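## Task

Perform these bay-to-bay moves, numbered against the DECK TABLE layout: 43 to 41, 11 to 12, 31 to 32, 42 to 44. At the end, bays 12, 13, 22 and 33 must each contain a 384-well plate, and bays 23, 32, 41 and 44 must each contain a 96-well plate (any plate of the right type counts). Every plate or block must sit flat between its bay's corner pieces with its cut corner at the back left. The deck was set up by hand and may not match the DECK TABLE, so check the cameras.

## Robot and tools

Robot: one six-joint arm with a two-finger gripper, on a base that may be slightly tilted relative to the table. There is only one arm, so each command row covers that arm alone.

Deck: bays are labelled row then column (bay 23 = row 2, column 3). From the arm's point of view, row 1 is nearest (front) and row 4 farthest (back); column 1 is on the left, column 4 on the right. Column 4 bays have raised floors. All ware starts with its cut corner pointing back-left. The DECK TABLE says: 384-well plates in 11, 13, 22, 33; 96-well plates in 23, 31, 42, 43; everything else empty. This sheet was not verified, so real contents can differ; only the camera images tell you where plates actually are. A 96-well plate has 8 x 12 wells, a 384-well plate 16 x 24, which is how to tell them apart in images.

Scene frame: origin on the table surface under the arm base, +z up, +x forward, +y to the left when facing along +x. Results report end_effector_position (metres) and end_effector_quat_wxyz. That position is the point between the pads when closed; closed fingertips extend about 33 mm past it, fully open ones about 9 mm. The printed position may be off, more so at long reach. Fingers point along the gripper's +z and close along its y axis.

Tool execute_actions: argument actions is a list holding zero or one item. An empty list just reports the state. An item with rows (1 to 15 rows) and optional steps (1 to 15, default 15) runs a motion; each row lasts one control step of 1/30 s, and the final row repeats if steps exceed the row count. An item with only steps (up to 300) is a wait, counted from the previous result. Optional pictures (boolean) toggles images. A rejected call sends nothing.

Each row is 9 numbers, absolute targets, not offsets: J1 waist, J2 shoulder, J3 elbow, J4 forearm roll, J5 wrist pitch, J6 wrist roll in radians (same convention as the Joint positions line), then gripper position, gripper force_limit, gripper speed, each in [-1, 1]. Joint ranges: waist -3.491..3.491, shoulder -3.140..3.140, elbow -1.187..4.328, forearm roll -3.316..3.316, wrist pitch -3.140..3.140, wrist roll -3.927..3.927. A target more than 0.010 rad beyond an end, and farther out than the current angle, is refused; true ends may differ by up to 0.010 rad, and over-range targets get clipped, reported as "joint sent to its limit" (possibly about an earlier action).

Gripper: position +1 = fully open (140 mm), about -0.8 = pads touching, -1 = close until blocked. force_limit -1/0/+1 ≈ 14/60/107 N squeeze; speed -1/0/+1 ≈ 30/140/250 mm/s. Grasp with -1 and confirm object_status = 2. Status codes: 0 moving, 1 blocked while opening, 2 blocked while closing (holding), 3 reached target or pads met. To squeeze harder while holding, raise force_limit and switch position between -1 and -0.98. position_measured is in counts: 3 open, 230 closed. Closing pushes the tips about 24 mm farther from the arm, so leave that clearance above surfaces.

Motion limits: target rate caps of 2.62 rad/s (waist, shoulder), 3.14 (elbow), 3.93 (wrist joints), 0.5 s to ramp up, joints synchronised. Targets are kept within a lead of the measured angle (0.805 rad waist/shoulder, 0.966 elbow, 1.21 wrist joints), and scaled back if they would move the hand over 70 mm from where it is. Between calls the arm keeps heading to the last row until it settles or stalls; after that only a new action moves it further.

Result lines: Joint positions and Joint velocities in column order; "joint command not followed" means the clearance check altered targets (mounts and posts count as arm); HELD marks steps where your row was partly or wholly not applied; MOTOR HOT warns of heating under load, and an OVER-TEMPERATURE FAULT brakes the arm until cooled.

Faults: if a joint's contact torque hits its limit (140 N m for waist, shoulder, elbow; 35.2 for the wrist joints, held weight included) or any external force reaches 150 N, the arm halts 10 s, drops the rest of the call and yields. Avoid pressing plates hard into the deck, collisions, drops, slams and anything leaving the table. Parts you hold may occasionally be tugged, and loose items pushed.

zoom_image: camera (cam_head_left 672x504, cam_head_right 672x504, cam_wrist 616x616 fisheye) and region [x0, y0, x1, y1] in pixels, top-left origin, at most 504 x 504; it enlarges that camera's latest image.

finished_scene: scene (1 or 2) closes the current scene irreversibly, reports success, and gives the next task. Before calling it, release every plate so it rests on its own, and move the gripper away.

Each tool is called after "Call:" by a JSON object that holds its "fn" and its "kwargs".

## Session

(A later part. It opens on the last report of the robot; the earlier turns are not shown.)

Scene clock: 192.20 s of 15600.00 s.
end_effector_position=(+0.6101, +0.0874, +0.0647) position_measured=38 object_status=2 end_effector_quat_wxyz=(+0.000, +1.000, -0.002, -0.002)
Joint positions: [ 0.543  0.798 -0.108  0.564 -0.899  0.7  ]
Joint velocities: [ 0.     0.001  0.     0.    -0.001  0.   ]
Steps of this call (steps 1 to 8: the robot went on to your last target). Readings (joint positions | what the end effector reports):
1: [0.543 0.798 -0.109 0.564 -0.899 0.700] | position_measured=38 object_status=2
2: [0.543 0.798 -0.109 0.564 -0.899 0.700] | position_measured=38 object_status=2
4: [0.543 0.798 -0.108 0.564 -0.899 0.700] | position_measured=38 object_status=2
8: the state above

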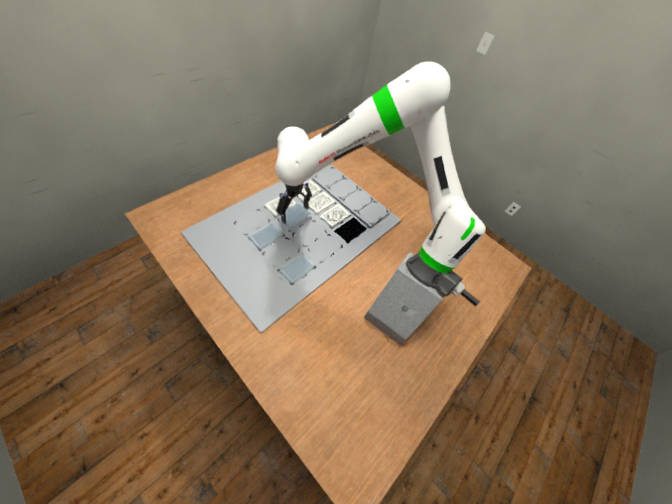

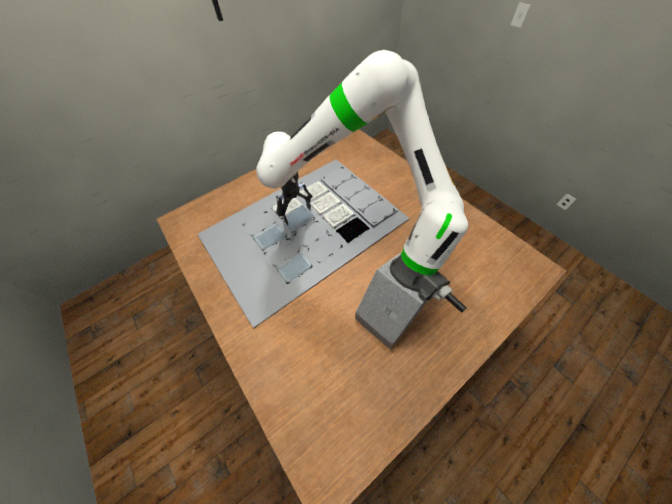

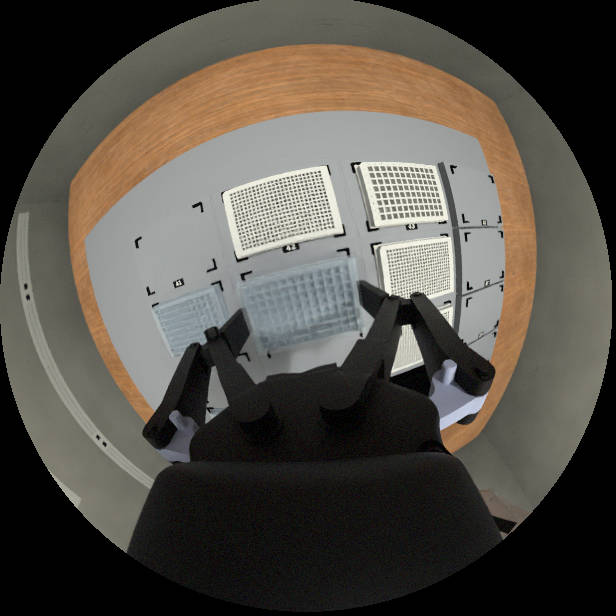

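Call:
{"fn": "execute_actions", "kwargs": {"actions": [{"rows":[[0.53,0.82,-0.108,0.579,-0.877,0.693,-1,-0.3,-0.8],[0.53,0.82,-0.108,0.579,-0.877,0.693,-1,-0.3,-0.8],[0.53,0.82,-0.108,0.579,-0.877,0.693,-1,-0.3,-0.8],[0.53,0.82,-0.108,0.579,-0.877,0.693,-1,-0.3,-0.8],[0.53,0.82,-0.108,0.579,-0.877,0.693,-1,-0.3,-0.8],[0.53,0.82,-0.108,0.579,-0.877,0.693,-1,-0.3,-0.8],[0.524,0.83,-0.109,0.586,-0.866,0.689,-1,-0.3,-0.8],[0.524,0.83,-0.109,0.586,-0.866,0.689,-1,-0.3,-0.8],[0.524,0.83,-0.109,0.586,-0.866,0.689,-1,-0.3,-0.8],[0.524,0.83,-0.109,0.586,-0.866,0.689,-1,-0.3,-0.8],[0.5182,0.8398,-0.1097,0.593,-0.8548,0.6855,-1,-0.3,-0.8]],"steps":15}]}}

Call:
{"fn": "zoom_image", "kwargs": {"camera": "cam_wrist", "region": [200, 220, 420, 380]}}

Scene clock: 212.03 s of 15600.00 s.
end_effector_position=(+0.6127, +0.0869, +0.0371) position_measured=38 object_status=2 end_effector_quat_wxyz=(+0.000, +1.000, -0.002, -0.002)
Joint positions: [ 0.518  0.84  -0.11   0.593 -0.855  0.686]
Joint velocities: [ 0.    -0.    -0.     0.     0.002 -0.001]
Steps of this call (steps 1 to 15: the robot went on to your last target; steps 16 to 90: nothing new was sent; then 16.33 s passed at rest; steps 91 to 105: all 15 steps of this action). Readings (joint positions | what the end effector reports):
91: [0.542 0.798 -0.109 0.564 -0.899 0.700] | position_measured=38 object_status=2
92: [0.540 0.802 -0.108 0.567 -0.896 0.699] | position_measured=38 object_status=2
94: [0.531 0.818 -0.108 0.577 -0.880 0.694] | position_measured=38 object_status=2
98: [0.528 0.824 -0.108 0.582 -0.872 0.691] | position_measured=38 object_status=2
105: the state above

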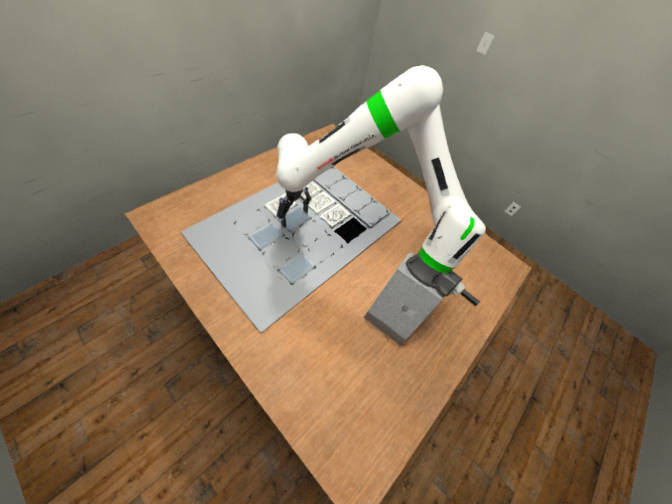

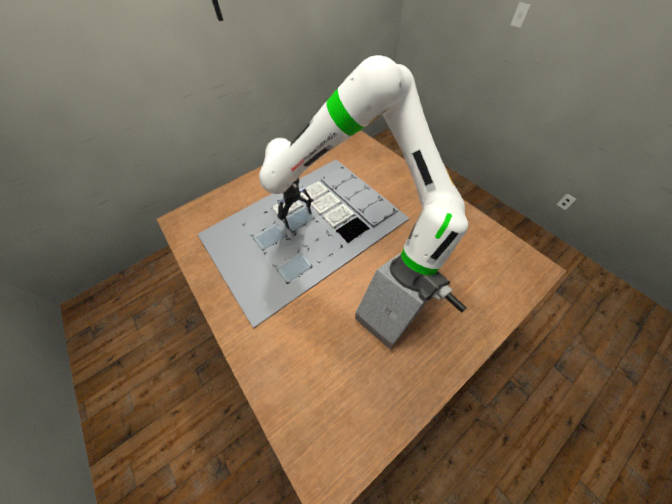

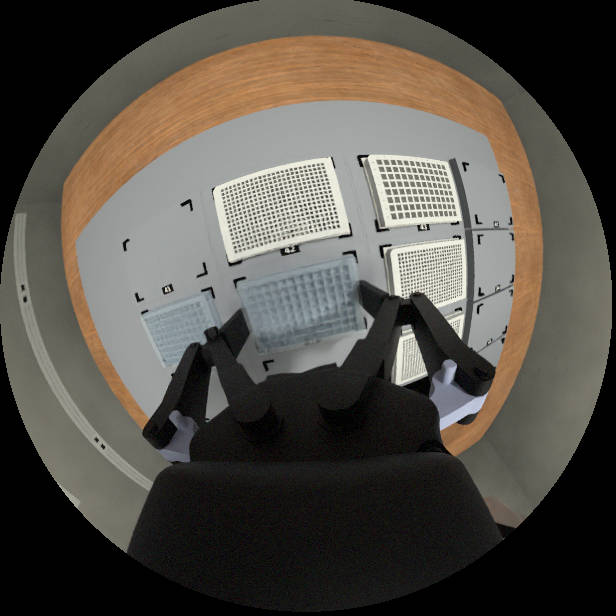

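Region (200, 220, 420, 380) of cam_wrist's 616x616 image, scaled by 2.291, with more detail than that image has; it fills the top 367 rows of this view, and the rest is white.

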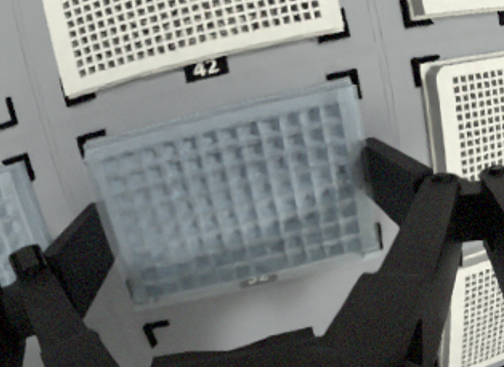

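Call:
{"fn": "execute_actions", "kwargs": {"actions": [{"rows":[[0.5182,0.8415,-0.1065,0.593,-0.856,0.687,-1,-0.3,-0.8],[0.5182,0.8415,-0.1065,0.593,-0.856,0.687,-1,-0.3,-0.8],[0.5182,0.8415,-0.1065,0.593,-0.856,0.687,-1,-0.3,-0.8],[0.5182,0.8415,-0.1065,0.593,-0.856,0.687,-1,-0.3,-0.8],[0.5157,0.8456,-0.1074,0.596,-0.851,0.685,-1,-0.3,-0.8],[0.5157,0.8456,-0.1074,0.596,-0.851,0.685,-1,-0.3,-0.8],[0.5157,0.8456,-0.1074,0.596,-0.851,0.685,-1,-0.3,-0.8],[0.5157,0.8456,-0.1074,0.596,-0.851,0.685,-1,-0.3,-0.8],[0.5157,0.8456,-0.1074,0.596,-0.851,0.685,-1,-0.3,-0.8],[0.5157,0.8456,-0.1074,0.596,-0.851,0.685,1,-0.3,-0.3]],"steps":15}], "pictures": false}}

Call:
{"fn": "execute_actions", "kwargs": {"actions": [{"steps":8}]}}

Call:
{"fn": "zoom_image", "kwargs": {"camera": "cam_wrist", "region": [200, 220, 420, 380]}}

Scene clock: 221.77 s of 15600.00 s.
end_effector_position=(+0.6137, +0.0874, +0.0343) position_measured=11 object_status=0 end_effector_quat_wxyz=(+0.000, +1.000, -0.002, -0.002)
Joint positions: [ 0.516  0.846 -0.107  0.596 -0.851  0.685]
Joint velocities: [-0. -0. -0.  0. -0. -0.]
Steps of this call (steps 1 to 15: the robot went on to your last target; steps 16 to 90: nothing new was sent; then 6.23 s passed at rest; steps 91 to 105: all 15 steps of this action). Readings (joint positions | what the end effector reports):
91: [0.518 0.840 -0.109 0.593 -0.855 0.686] | position_measured=38 object_status=2
92: [0.518 0.841 -0.107 0.593 -0.855 0.686] | position_measured=38 object_status=2
94: [0.518 0.841 -0.106 0.593 -0.856 0.687] | position_measured=38 object_status=2
98: [0.516 0.846 -0.107 0.596 -0.852 0.685] | position_measured=38 object_status=2
105: the state above

Scene clock: 222.03 s of 15600.00 s.
end_effector_position=(+0.6137, +0.0872, +0.0343) position_measured=3 object_status=3 end_effector_quat_wxyz=(+0.000, +1.000, -0.002, -0.002)
Joint positions: [ 0.516  0.846 -0.107  0.596 -0.851  0.685]
Joint velocities: [ 0.002  0.     0.     0.    -0.002 -0.   ]
Steps of this call (steps 1 to 8: the robot went on to your last target). Readings (joint positions | what the end effector reports):
1: [0.516 0.846 -0.107 0.596 -0.851 0.685] | position_measured=5 object_status=0
2: [0.516 0.846 -0.107 0.596 -0.851 0.685] | position_measured=3 object_status=0
4: [0.516 0.846 -0.107 0.596 -0.851 0.685] | position_measured=3 object_status=0
8: the state above

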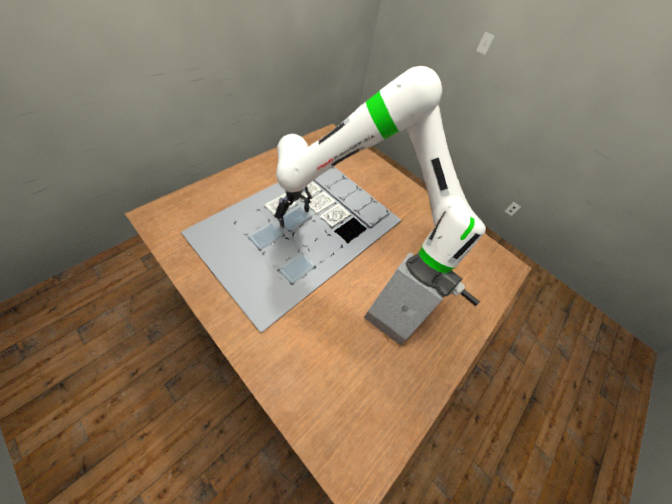

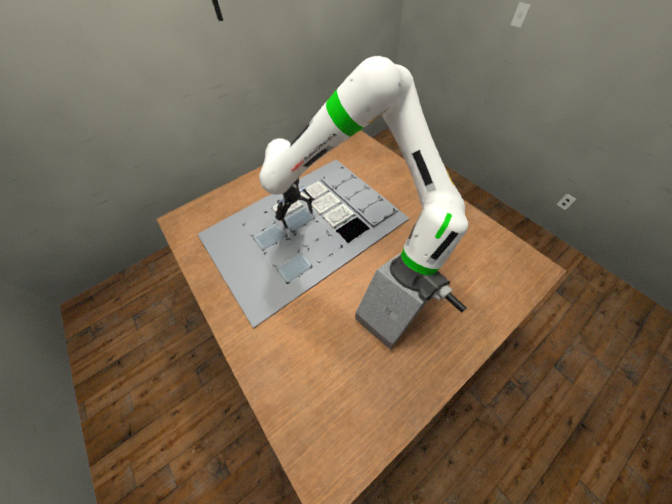

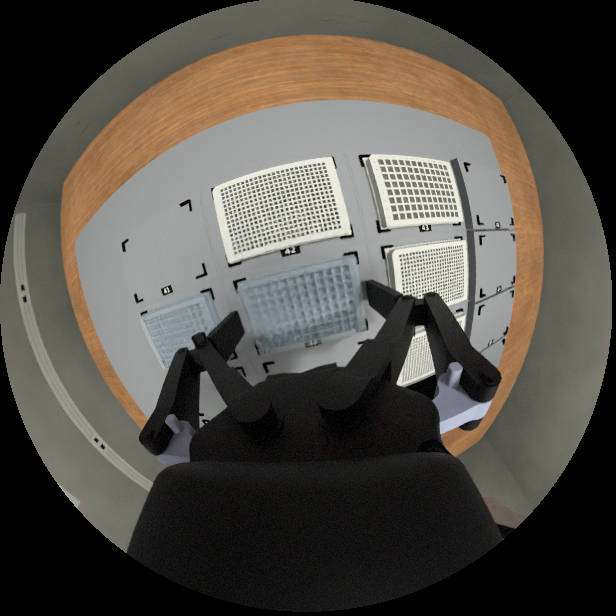

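Region (200, 220, 420, 380) of cam_wrist's 616x616 image, scaled by 2.291, with more detail than that image has; it fills the top 367 rows of this view, and the rest is white.

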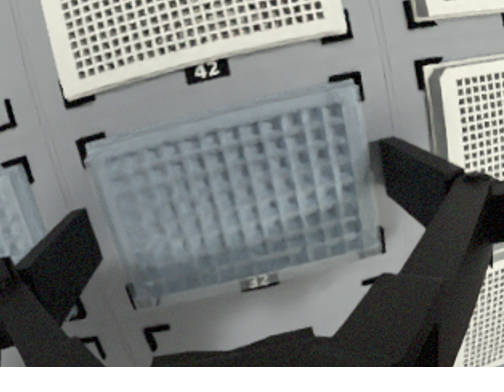

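Call:
{"fn": "execute_actions", "kwargs": {"actions": [{"rows":[[0.5427,0.7977,-0.1085,0.5636,-0.8994,0.7001,1,-0.3,-0.3]],"steps":9}], "pictures": false}}

Call:
{"fn": "execute_actions", "kwargs": {"actions": [{"rows":[[0.4803,1.004,0.325,0.507,-1.069,0.888,1,-0.3,-0.3]],"steps":15}], "pictures": false}}

Call:
{"fn": "execute_actions", "kwargs": {"actions": [{"steps":6}], "pictures": false}}

Call:
{"fn": "execute_actions", "kwargs": {"actions": [{"rows":[[0.4612,1.0431,0.3229,0.5229,-1.0297,0.8763,1,-0.3,-0.3]],"steps":12}]}}

Call:
{"fn": "zoom_image", "kwargs": {"camera": "cam_wrist", "region": [200, 220, 420, 380]}}

Scene clock: 235.87 s of 15600.00 s.
end_effector_position=(+0.6100, +0.0873, +0.0646) position_measured=3 object_status=3 end_effector_quat_wxyz=(+0.000, +1.000, -0.002, -0.002)
Joint positions: [ 0.543  0.798 -0.109  0.564 -0.899  0.7  ]
Joint velocities: [-0.001 -0.001 -0.    -0.    -0.001 -0.   ]
Steps of this call (steps 1 to 15: the robot went on to your last target; steps 16 to 90: nothing new was sent; then 10.53 s passed at rest; steps 91 to 99: all 9 steps of this action). Readings (joint positions | what the end effector reports):
91: [0.516 0.845 -0.107 0.596 -0.851 0.685] | position_measured=3 object_status=3
92: [0.518 0.841 -0.108 0.594 -0.856 0.686] | position_measured=3 object_status=3
94: [0.531 0.817 -0.108 0.577 -0.880 0.694] | position_measured=3 object_status=3
98: [0.543 0.798 -0.109 0.564 -0.899 0.700] | position_measured=3 object_status=3
99: the state above

Scene clock: 236.37 s of 15600.00 s.
end_effector_position=(+0.7189, +0.0861, +0.0652) position_measured=3 object_status=3 end_effector_quat_wxyz=(-0.000, +1.000, -0.000, -0.000)
Joint positions: [ 0.482  0.999  0.314  0.508 -1.065  0.883]
Joint velocities: [-0.051  0.166  0.345 -0.045 -0.136  0.15 ]
Steps of this call (steps 1 to 15: all 15 steps of this action). Readings (joint positions | what the end effector reports):
1: [0.543 0.798 -0.108 0.564 -0.900 0.700] | position_measured=3 object_status=3
2: [0.542 0.800 -0.104 0.563 -0.902 0.702] | position_measured=3 object_status=3
4: [0.538 0.815 -0.073 0.559 -0.913 0.716] | position_measured=3 object_status=3
8: [0.517 0.883 0.071 0.540 -0.970 0.778] | position_measured=3 object_status=3
15: the state above

Scene clock: 236.57 s of 15600.00 s.
end_effector_position=(+0.7212, +0.0860, +0.0651) position_measured=3 object_status=3 end_effector_quat_wxyz=(-0.001, +1.000, -0.000, -0.000)
Joint positions: [ 0.48   1.004  0.325  0.507 -1.069  0.888]
Joint velocities: [ 0.002  0.001  0.001 -0.001  0.     0.   ]
Steps of this call (steps 1 to 6: the robot went on to your last target). Readings (joint positions | what the end effector reports):
1: [0.481 1.003 0.322 0.507 -1.068 0.887] | position_measured=3 object_status=3
2: [0.480 1.004 0.324 0.507 -1.069 0.888] | position_measured=3 object_status=3
4: [0.480 1.004 0.325 0.507 -1.069 0.888] | position_measured=3 object_status=3
6: the state above

Scene clock: 236.97 s of 15600.00 s.
end_effector_position=(+0.7210, +0.0859, +0.0346) position_measured=3 object_status=3 end_effector_quat_wxyz=(+0.000, +1.000, -0.002, -0.002)
Joint positions: [ 0.461  1.043  0.323  0.523 -1.03   0.876]
Joint velocities: [-0.     0.     0.    -0.     0.001  0.   ]
Steps of this call (steps 1 to 12: all 12 steps of this action). Readings (joint positions | what the end effector reports):
1: [0.480 1.004 0.325 0.507 -1.069 0.888] | position_measured=3 object_status=3
2: [0.478 1.008 0.325 0.508 -1.065 0.887] | position_measured=3 object_status=3
4: [0.467 1.031 0.324 0.517 -1.042 0.880] | position_measured=3 object_status=3
8: [0.461 1.043 0.323 0.523 -1.030 0.876] | position_measured=3 object_status=3
12: the state above

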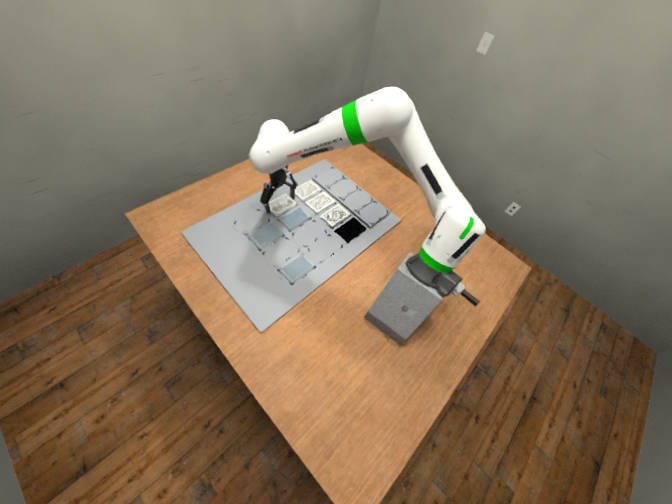

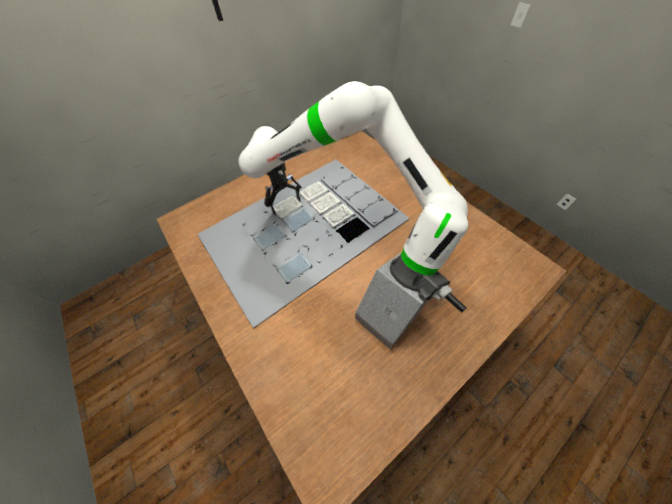

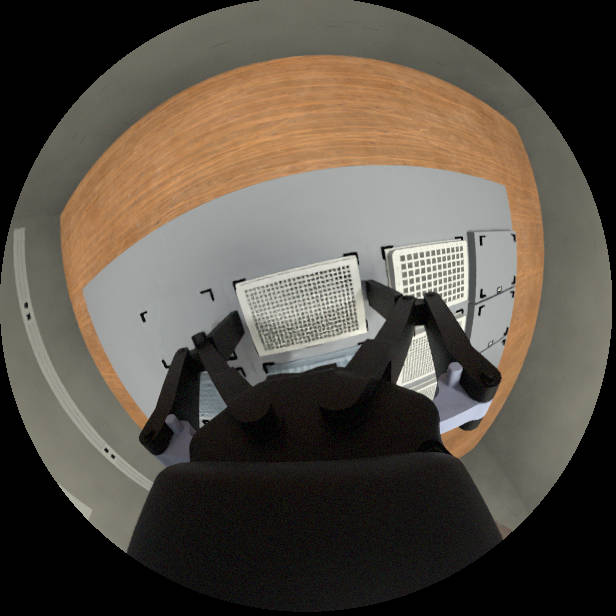

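Region (200, 220, 420, 380) of cam_wrist's 616x616 image, scaled by 2.291, with more detail than that image has; it fills the top 367 rows of this view, and the rest is white.

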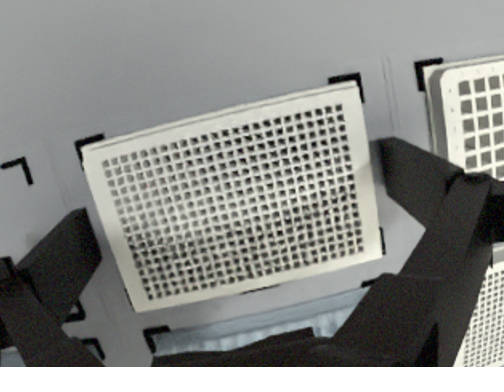

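Call:
{"fn": "execute_actions", "kwargs": {"actions": [{"rows":[[0.4612,1.0431,0.3229,0.5229,-1.0297,0.8763,-1,-0.3,-0.5]],"steps":14}], "pictures": false}}

Call:
{"fn": "execute_actions", "kwargs": {"actions": [{"rows":[[0.4803,1.004,0.325,0.507,-1.069,0.888,-1,-0.3,-0.5]],"steps":9}], "pictures": false}}

Call:
{"fn": "execute_actions", "kwargs": {"actions": [{"rows":[[0.5427,0.7977,-0.1085,0.5636,-0.8994,0.7001,-1,-0.3,-0.5]],"steps":13}], "pictures": false}}

Call:
{"fn": "execute_actions", "kwargs": {"actions": [{"rows":[[0.631,0.622,-0.448,0.604,-0.783,0.534,-1,-0.3,-0.5]],"steps":15}], "pictures": false}}

Call:
{"fn": "execute_actions", "kwargs": {"actions": [{"steps":5}], "pictures": false}}

Call:
{"fn": "execute_actions", "kwargs": {"actions": [{"rows":[[0.595,0.6817,-0.4571,0.6706,-0.7231,0.4835,-1,-0.3,-0.5]],"steps":13}]}}

Call:
{"fn": "zoom_image", "kwargs": {"camera": "cam_wrist", "region": [200, 220, 420, 380]}}

Scene clock: 248.17 s of 15600.00 s.
end_effector_position=(+0.7211, +0.0861, +0.0349) position_measured=33 object_status=2 end_effector_quat_wxyz=(+0.000, +1.000, -0.002, -0.002)
Joint positions: [ 0.461  1.043  0.323  0.523 -1.03   0.876]
Joint velocities: [ 0.     0.002  0.    -0.    -0.001 -0.   ]
Steps of this call (steps 1 to 15: the robot went on to your last target; steps 16 to 90: nothing new was sent; then 7.73 s passed at rest; steps 91 to 104: all 14 steps of this action). Readings (joint positions | what the end effector reports):
91: [0.461 1.043 0.323 0.523 -1.030 0.876] | position_measured=3 object_status=0
92: [0.461 1.043 0.323 0.523 -1.030 0.876] | position_measured=6 object_status=0
94: [0.461 1.043 0.323 0.523 -1.030 0.876] | position_measured=15 object_status=0
98: [0.461 1.043 0.323 0.523 -1.030 0.876] | position_measured=33 object_status=0
104: the state above

Scene clock: 248.47 s of 15600.00 s.
end_effector_position=(+0.7212, +0.0861, +0.0651) position_measured=35 object_status=2 end_effector_quat_wxyz=(-0.001, +1.000, -0.000, -0.000)
Joint positions: [ 0.48   1.004  0.325  0.507 -1.069  0.888]
Joint velocities: [-0.001 -0.    -0.     0.    -0.001  0.001]
Steps of this call (steps 1 to 9: all 9 steps of this action). Readings (joint positions | what the end effector reports):
1: [0.461 1.043 0.323 0.523 -1.030 0.876] | position_measured=33 object_status=2
2: [0.463 1.039 0.323 0.521 -1.034 0.877] | position_measured=33 object_status=2
4: [0.474 1.017 0.324 0.512 -1.056 0.884] | position_measured=35 object_status=2
8: [0.480 1.004 0.325 0.507 -1.069 0.888] | position_measured=35 object_status=2
9: the state above

Scene clock: 248.90 s of 15600.00 s.
end_effector_position=(+0.6240, +0.0880, +0.0651) position_measured=35 object_status=2 end_effector_quat_wxyz=(+0.001, +1.000, -0.002, -0.002)
Joint positions: [ 0.536  0.821 -0.059  0.557 -0.919  0.722]
Joint velocities: [ 0.11  -0.366 -0.767  0.101  0.297 -0.331]
Steps of this call (steps 1 to 13: all 13 steps of this action). Readings (joint positions | what the end effector reports):
1: [0.480 1.004 0.325 0.507 -1.069 0.888] | position_measured=35 object_status=2
2: [0.481 1.002 0.320 0.507 -1.068 0.886] | position_measured=35 object_status=2
4: [0.485 0.987 0.290 0.511 -1.055 0.873] | position_measured=35 object_status=2
8: [0.506 0.919 0.146 0.530 -0.999 0.810] | position_measured=35 object_status=2
13: the state above

Scene clock: 249.40 s of 15600.00 s.
end_effector_position=(+0.5040, +0.0887, +0.0729) position_measured=35 object_status=2 end_effector_quat_wxyz=(-0.003, +1.000, +0.001, -0.001)
Joint positions: [ 0.631  0.622 -0.448  0.604 -0.783  0.534]
Joint velocities: [ 0.002 -0.001 -0.002  0.     0.002 -0.002]
Steps of this call (steps 1 to 15: all 15 steps of this action). Readings (joint positions | what the end effector reports):
1: [0.539 0.810 -0.082 0.560 -0.910 0.711] | position_measured=35 object_status=2
2: [0.543 0.798 -0.106 0.563 -0.900 0.701] | position_measured=35 object_status=2
4: [0.556 0.765 -0.174 0.572 -0.875 0.669] | position_measured=35 object_status=2
8: [0.601 0.676 -0.345 0.592 -0.818 0.586] | position_measured=35 object_status=2
15: the state above

Scene clock: 249.57 s of 15600.00 s.
end_effector_position=(+0.5039, +0.0886, +0.0729) position_measured=35 object_status=2 end_effector_quat_wxyz=(-0.003, +1.000, +0.001, -0.001)
Joint positions: [ 0.631  0.622 -0.448  0.604 -0.783  0.534]
Joint velocities: [ 0.    -0.001 -0.    -0.     0.001 -0.   ]
Steps of this call (steps 1 to 5: the robot went on to your last target). Readings (joint positions | what the end effector reports):
1: [0.631 0.622 -0.448 0.604 -0.783 0.534] | position_measured=35 object_status=2
2: [0.631 0.622 -0.448 0.604 -0.783 0.534] | position_measured=35 object_status=2
4: [0.631 0.622 -0.448 0.604 -0.783 0.534] | position_measured=35 object_status=2
5: the state above

Scene clock: 250.00 s of 15600.00 s.
end_effector_position=(+0.5066, +0.0883, +0.0404) position_measured=35 object_status=2 end_effector_quat_wxyz=(+0.000, +1.000, -0.002, -0.001)
Joint positions: [ 0.595  0.682 -0.457  0.671 -0.723  0.484]
Joint velocities: [-0.002  0.001  0.     0.     0.001 -0.001]
Steps of this call (steps 1 to 13: all 13 steps of this action). Readings (joint positions | what the end effector reports):
1: [0.631 0.622 -0.448 0.604 -0.783 0.534] | position_measured=35 object_status=2
2: [0.629 0.626 -0.448 0.609 -0.778 0.530] | position_measured=35 object_status=2
4: [0.614 0.651 -0.452 0.637 -0.753 0.509] | position_measured=35 object_status=2
8: [0.595 0.682 -0.457 0.670 -0.723 0.484] | position_measured=35 object_status=2
13: the state above

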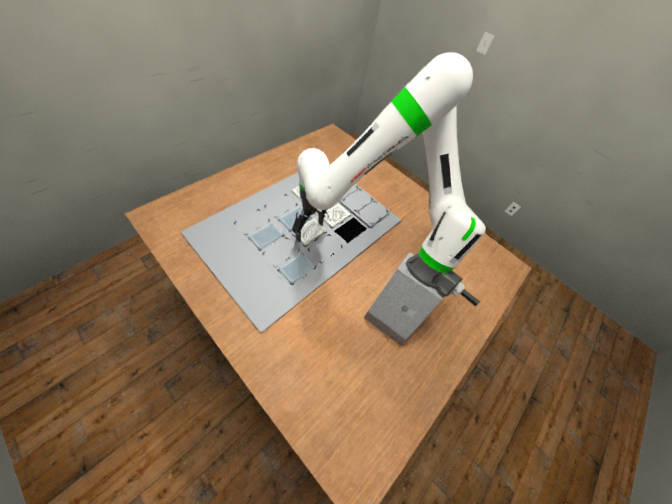

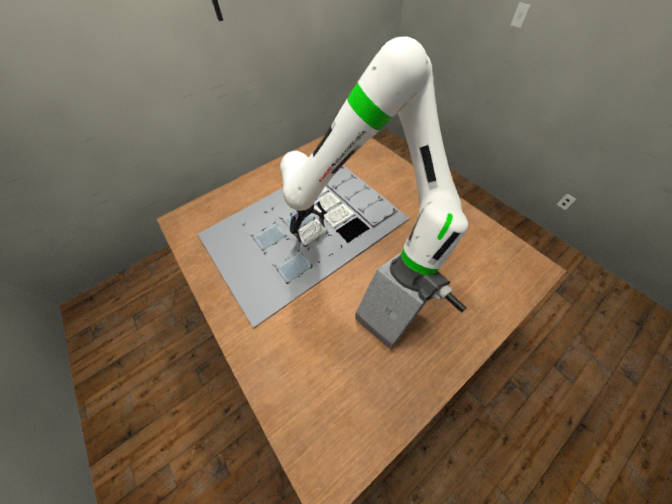

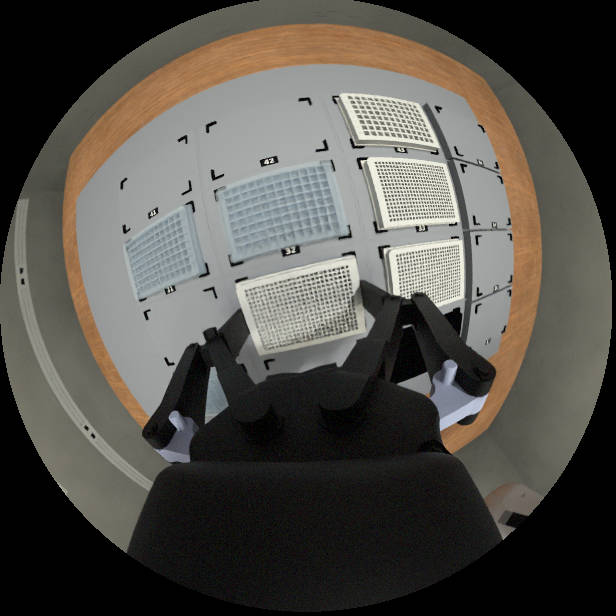

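Region (200, 220, 420, 380) of cam_wrist's 616x616 image, scaled by 2.291, with more detail than that image has; it fills the top 367 rows of this view, and the rest is white.

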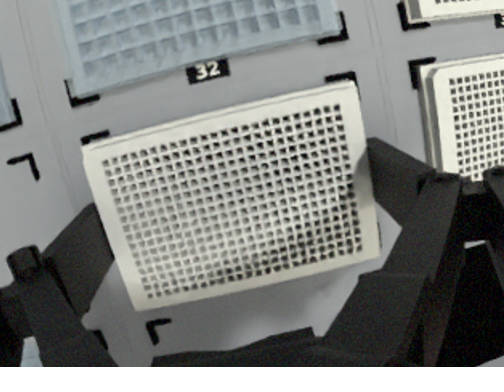

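Call:
{"fn": "execute_actions", "kwargs": {"actions": [{"rows":[[0.591,0.688,-0.458,0.677,-0.717,0.4785,-1,-0.3,-0.5],[0.591,0.688,-0.458,0.677,-0.717,0.4785,-1,-0.3,-0.5],[0.591,0.688,-0.458,0.677,-0.717,0.4785,-1,-0.3,-0.5],[0.591,0.688,-0.458,0.677,-0.717,0.4785,-1,-0.3,-0.5],[0.5874,0.6941,-0.4591,0.6838,-0.7109,0.4733,-1,-0.3,-0.5],[0.5874,0.6941,-0.4591,0.6838,-0.7109,0.4733,-1,-0.3,-0.5],[0.5874,0.6941,-0.4591,0.6838,-0.7109,0.4733,-1,-0.3,-0.5],[0.5874,0.6941,-0.4591,0.6838,-0.7109,0.4733,-1,-0.3,-0.5],[0.5874,0.6941,-0.4591,0.6838,-0.7109,0.4733,-1,-0.3,-0.5],[0.5874,0.6941,-0.4591,0.6838,-0.7109,0.4733,1,-0.3,-0.3]],"steps":15}], "pictures": false}}

Call:
{"fn": "execute_actions", "kwargs": {"actions": [{"steps":6}]}}

Call:
{"fn": "zoom_image", "kwargs": {"camera": "cam_wrist", "region": [200, 220, 420, 380]}}

Scene clock: 260.40 s of 15600.00 s.
end_effector_position=(+0.5064, +0.0883, +0.0333) position_measured=8 object_status=0 end_effector_quat_wxyz=(+0.000, +1.000, -0.002, -0.002)
Joint positions: [ 0.587  0.694 -0.459  0.684 -0.711  0.473]
Joint velocities: [ 0.001 -0.    -0.    -0.    -0.001  0.   ]
Steps of this call (steps 1 to 15: the robot went on to your last target; steps 16 to 90: nothing new was sent; then 6.90 s passed at rest; steps 91 to 105: all 15 steps of this action). Readings (joint positions | what the end effector reports):
91: [0.595 0.682 -0.457 0.671 -0.723 0.483] | position_measured=35 object_status=2
92: [0.593 0.685 -0.457 0.674 -0.720 0.481] | position_measured=35 object_status=2
94: [0.591 0.688 -0.458 0.677 -0.717 0.479] | position_measured=35 object_status=2
98: [0.587 0.694 -0.459 0.684 -0.711 0.473] | position_measured=35 object_status=2
105: the state above

Scene clock: 260.60 s of 15600.00 s.
end_effector_position=(+0.5063, +0.0883, +0.0333) position_measured=3 object_status=0 end_effector_quat_wxyz=(+0.000, +1.000, -0.002, -0.002)
Joint positions: [ 0.587  0.694 -0.459  0.684 -0.711  0.473]
Joint velocities: [-0.002 -0.    -0.    -0.    -0.001  0.001]
Steps of this call (steps 1 to 6: the robot went on to your last target). Readings (joint positions | what the end effector reports):
1: [0.587 0.694 -0.459 0.684 -0.711 0.473] | position_measured=4 object_status=0
2: [0.587 0.694 -0.459 0.684 -0.711 0.473] | position_measured=3 object_status=0
4: [0.587 0.694 -0.459 0.684 -0.711 0.473] | position_measured=3 object_status=0
6: the state above

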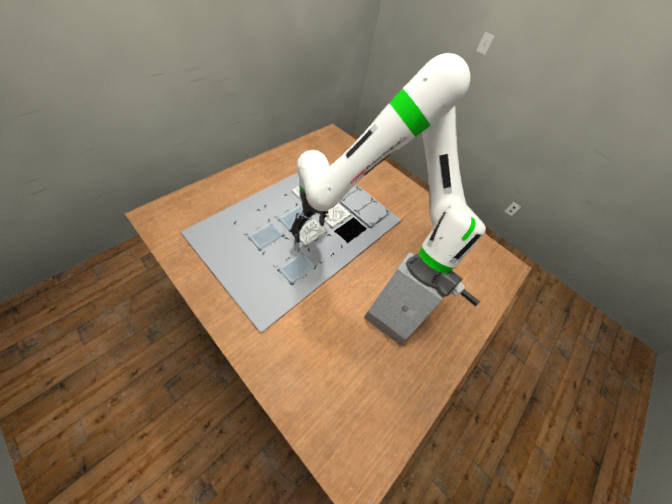

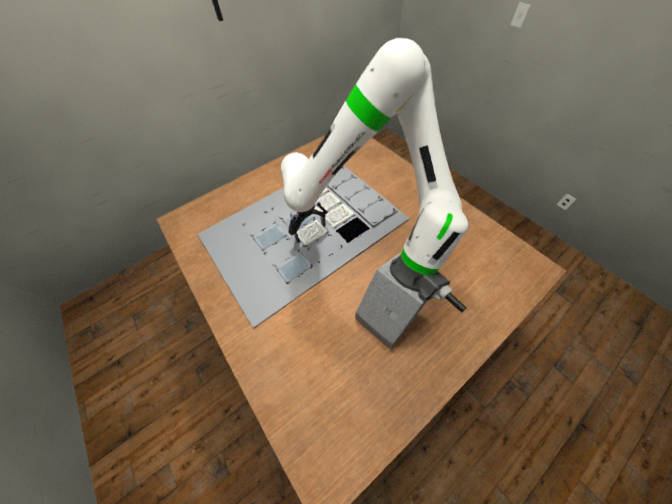

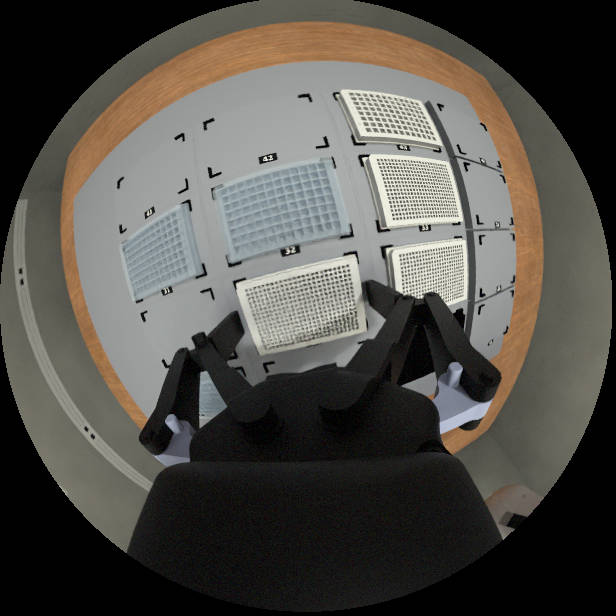

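Region (200, 220, 420, 380) of cam_wrist's 616x616 image, scaled by 2.291, with more detail than that image has; it fills the top 367 rows of this view, and the rest is white.

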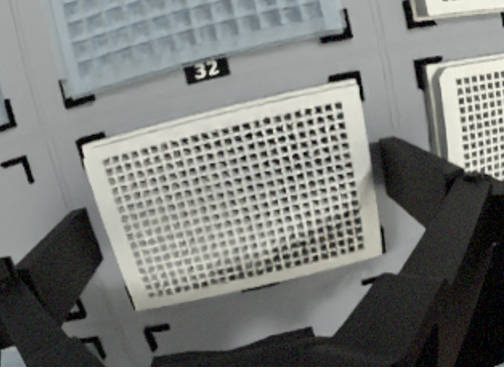

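Call:
{"fn": "execute_actions", "kwargs": {"actions": [{"rows":[[0.631,0.622,-0.448,0.604,-0.783,0.534,1,-0.3,-0.3]],"steps":9}], "pictures": false}}

Call:
{"fn": "execute_actions", "kwargs": {"actions": [{"rows":[[0.3401,0.4443,-0.5457,0.6852,-0.7627,0.7638,1,-0.3,-0.3]],"steps":15}], "pictures": false}}

Call:
{"fn": "execute_actions", "kwargs": {"actions": [{"steps":8}]}}

Call:
{"fn": "zoom_image", "kwargs": {"camera": "cam_wrist", "region": [200, 220, 420, 380]}}

Scene clock: 276.63 s of 15600.00 s.
end_effector_position=(+0.5038, +0.0887, +0.0728) position_measured=3 object_status=3 end_effector_quat_wxyz=(-0.003, +1.000, +0.001, -0.001)
Joint positions: [ 0.631  0.622 -0.448  0.604 -0.783  0.534]
Joint velocities: [ 0.    -0.001 -0.    -0.007 -0.004  0.005]
Steps of this call (steps 1 to 15: the robot went on to your last target; steps 16 to 90: nothing new was sent; then 12.73 s passed at rest; steps 91 to 99: all 9 steps of this action). Readings (joint positions | what the end effector reports):
91: [0.588 0.694 -0.459 0.683 -0.711 0.474] | position_measured=3 object_status=3
92: [0.590 0.690 -0.459 0.679 -0.715 0.477] | position_measured=3 object_status=3
94: [0.605 0.665 -0.455 0.651 -0.741 0.498] | position_measured=3 object_status=3
98: [0.631 0.622 -0.448 0.605 -0.782 0.534] | position_measured=3 object_status=3
99: the state above

Scene clock: 277.13 s of 15600.00 s.
end_effector_position=(+0.5046, -0.0740, +0.0657) position_measured=3 object_status=3 end_effector_quat_wxyz=(+0.000, +1.000, -0.002, -0.002)
Joint positions: [ 0.344  0.447 -0.544  0.684 -0.763  0.76 ]
Joint velocities: [-0.185 -0.113 -0.062  0.052  0.012  0.146]
Steps of this call (steps 1 to 15: all 15 steps of this action). Readings (joint positions | what the end effector reports):
1: [0.631 0.622 -0.448 0.604 -0.783 0.534] | position_measured=3 object_status=3
2: [0.627 0.620 -0.449 0.604 -0.783 0.538] | position_measured=3 object_status=3
4: [0.602 0.604 -0.458 0.612 -0.781 0.557] | position_measured=3 object_status=3
8: [0.497 0.540 -0.493 0.641 -0.774 0.640] | position_measured=3 object_status=3
15: the state above

Scene clock: 277.40 s of 15600.00 s.
end_effector_position=(+0.5043, -0.0761, +0.0657) position_measured=3 object_status=3 end_effector_quat_wxyz=(+0.000, +1.000, -0.002, -0.002)
Joint positions: [ 0.34   0.444 -0.546  0.685 -0.763  0.764]
Joint velocities: [-0.001 -0.    -0.    -0.    -0.    -0.   ]
Steps of this call (steps 1 to 8: the robot went on to your last target). Readings (joint positions | what the end effector reports):
1: [0.341 0.445 -0.545 0.685 -0.763 0.763] | position_measured=3 object_status=3
2: [0.340 0.445 -0.546 0.685 -0.763 0.764] | position_measured=3 object_status=3
4: [0.340 0.444 -0.546 0.685 -0.763 0.764] | position_measured=3 object_status=3
8: the state above

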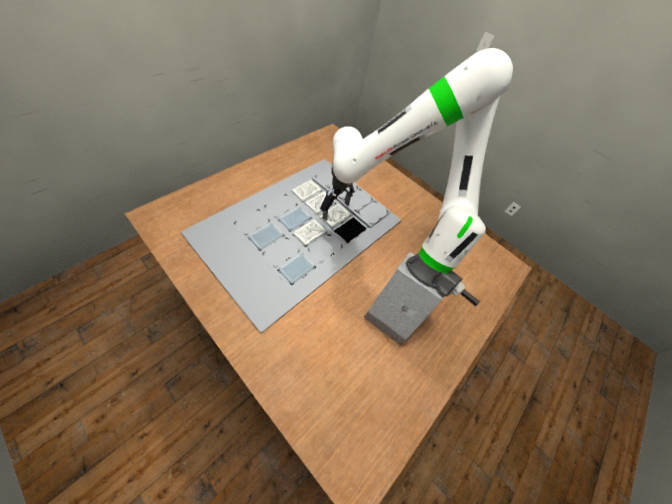

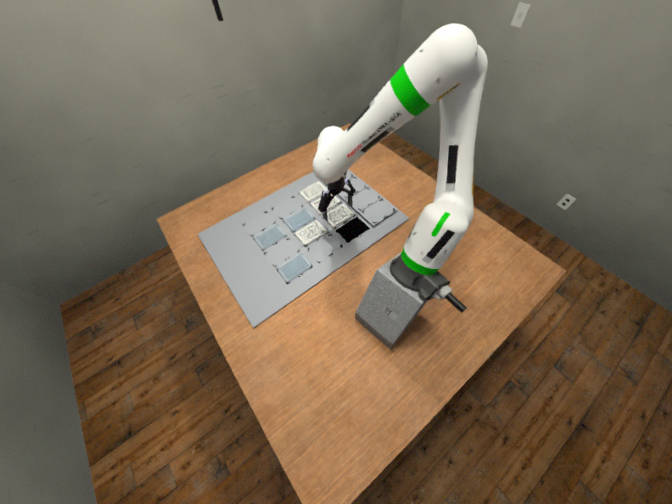

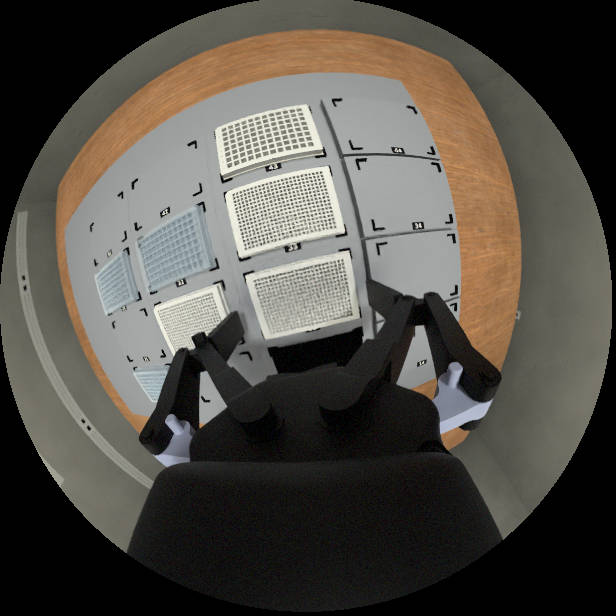

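Region (200, 220, 420, 380) of cam_wrist's 616x616 image, scaled by 2.291, with more detail than that image has; it fills the top 367 rows of this view, and the rest is white.

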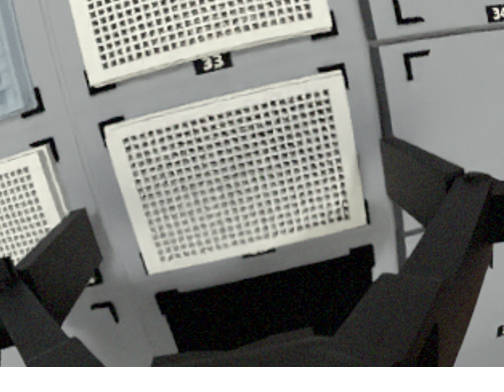

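Call:
{"fn": "execute_actions", "kwargs": {"actions": [{"rows":[[0.308,0.484,-0.548,0.731,-0.719,0.741,0.9,-0.3,-0.3],[0.308,0.484,-0.548,0.731,-0.719,0.741,0.9,-0.3,-0.3],[0.308,0.484,-0.548,0.731,-0.719,0.741,0.9,-0.3,-0.3],[0.308,0.484,-0.548,0.731,-0.719,0.741,0.9,-0.3,-0.3],[0.308,0.484,-0.548,0.731,-0.719,0.741,0.9,-0.3,-0.3],[0.308,0.484,-0.548,0.731,-0.719,0.741,0.9,-0.3,-0.3],[0.308,0.484,-0.548,0.731,-0.719,0.741,0.9,-0.3,-0.3],[0.308,0.484,-0.548,0.731,-0.719,0.741,0.9,-0.3,-0.3],[0.292,0.5033,-0.5517,0.7537,-0.6967,0.7276,0.9,-0.3,-0.3]],"steps":15}]}}

Call:
{"fn": "zoom_image", "kwargs": {"camera": "cam_wrist", "region": [200, 220, 420, 380]}}

Scene clock: 295.70 s of 15600.00 s.
end_effector_position=(+0.5079, -0.0794, +0.0339) position_measured=16 object_status=3 end_effector_quat_wxyz=(+0.000, +1.000, -0.002, -0.002)
Joint positions: [ 0.292  0.503 -0.552  0.754 -0.697  0.728]
Joint velocities: [ 0.     0.     0.     0.001  0.003 -0.001]
Steps of this call (steps 1 to 15: the robot went on to your last target; steps 16 to 90: nothing new was sent; then 14.80 s passed at rest; steps 91 to 105: all 15 steps of this action). Readings (joint positions | what the end effector reports):
91: [0.340 0.444 -0.546 0.686 -0.763 0.764] | position_measured=3 object_status=0
92: [0.337 0.448 -0.546 0.690 -0.758 0.762] | position_measured=6 object_status=0
94: [0.318 0.471 -0.547 0.716 -0.733 0.748] | position_measured=15 object_status=0
98: [0.308 0.484 -0.548 0.731 -0.719 0.741] | position_measured=16 object_status=0
105: the state above

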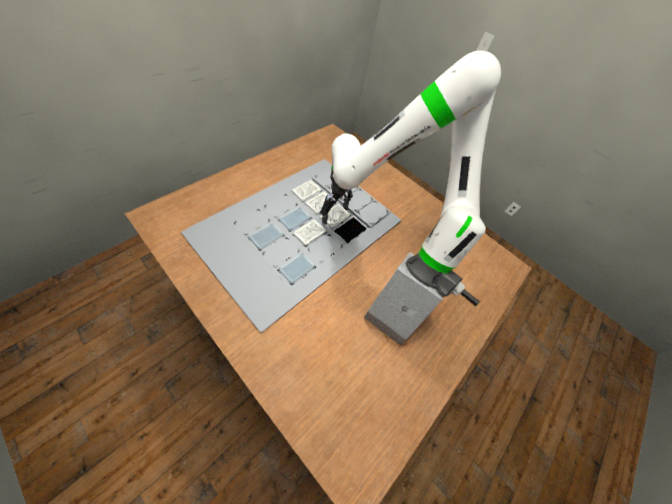

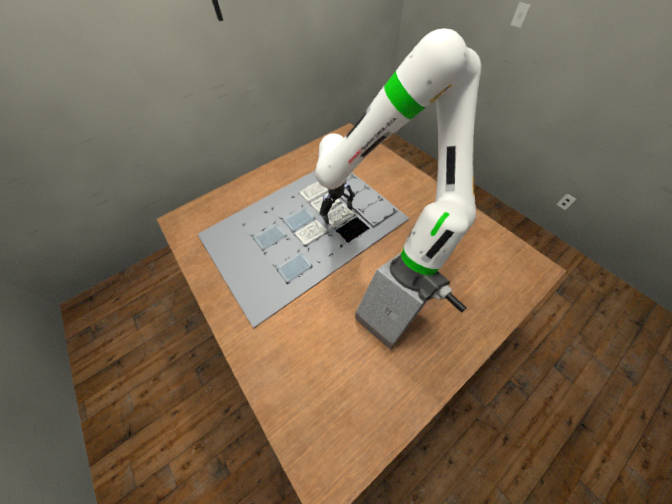

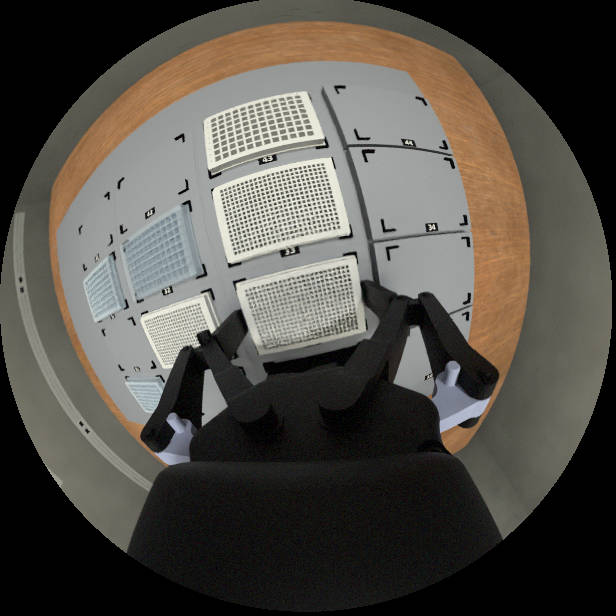

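Region (200, 220, 420, 380) of cam_wrist's 616x616 image, scaled by 2.291, with more detail than that image has; it fills the top 367 rows of this view, and the rest is white.

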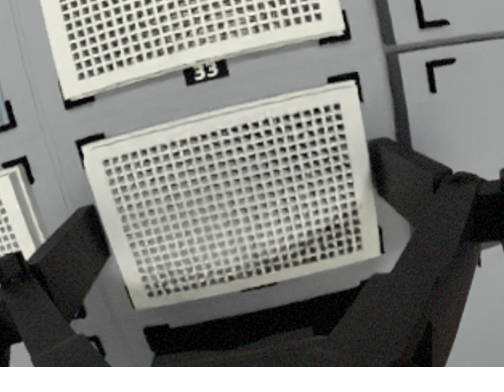

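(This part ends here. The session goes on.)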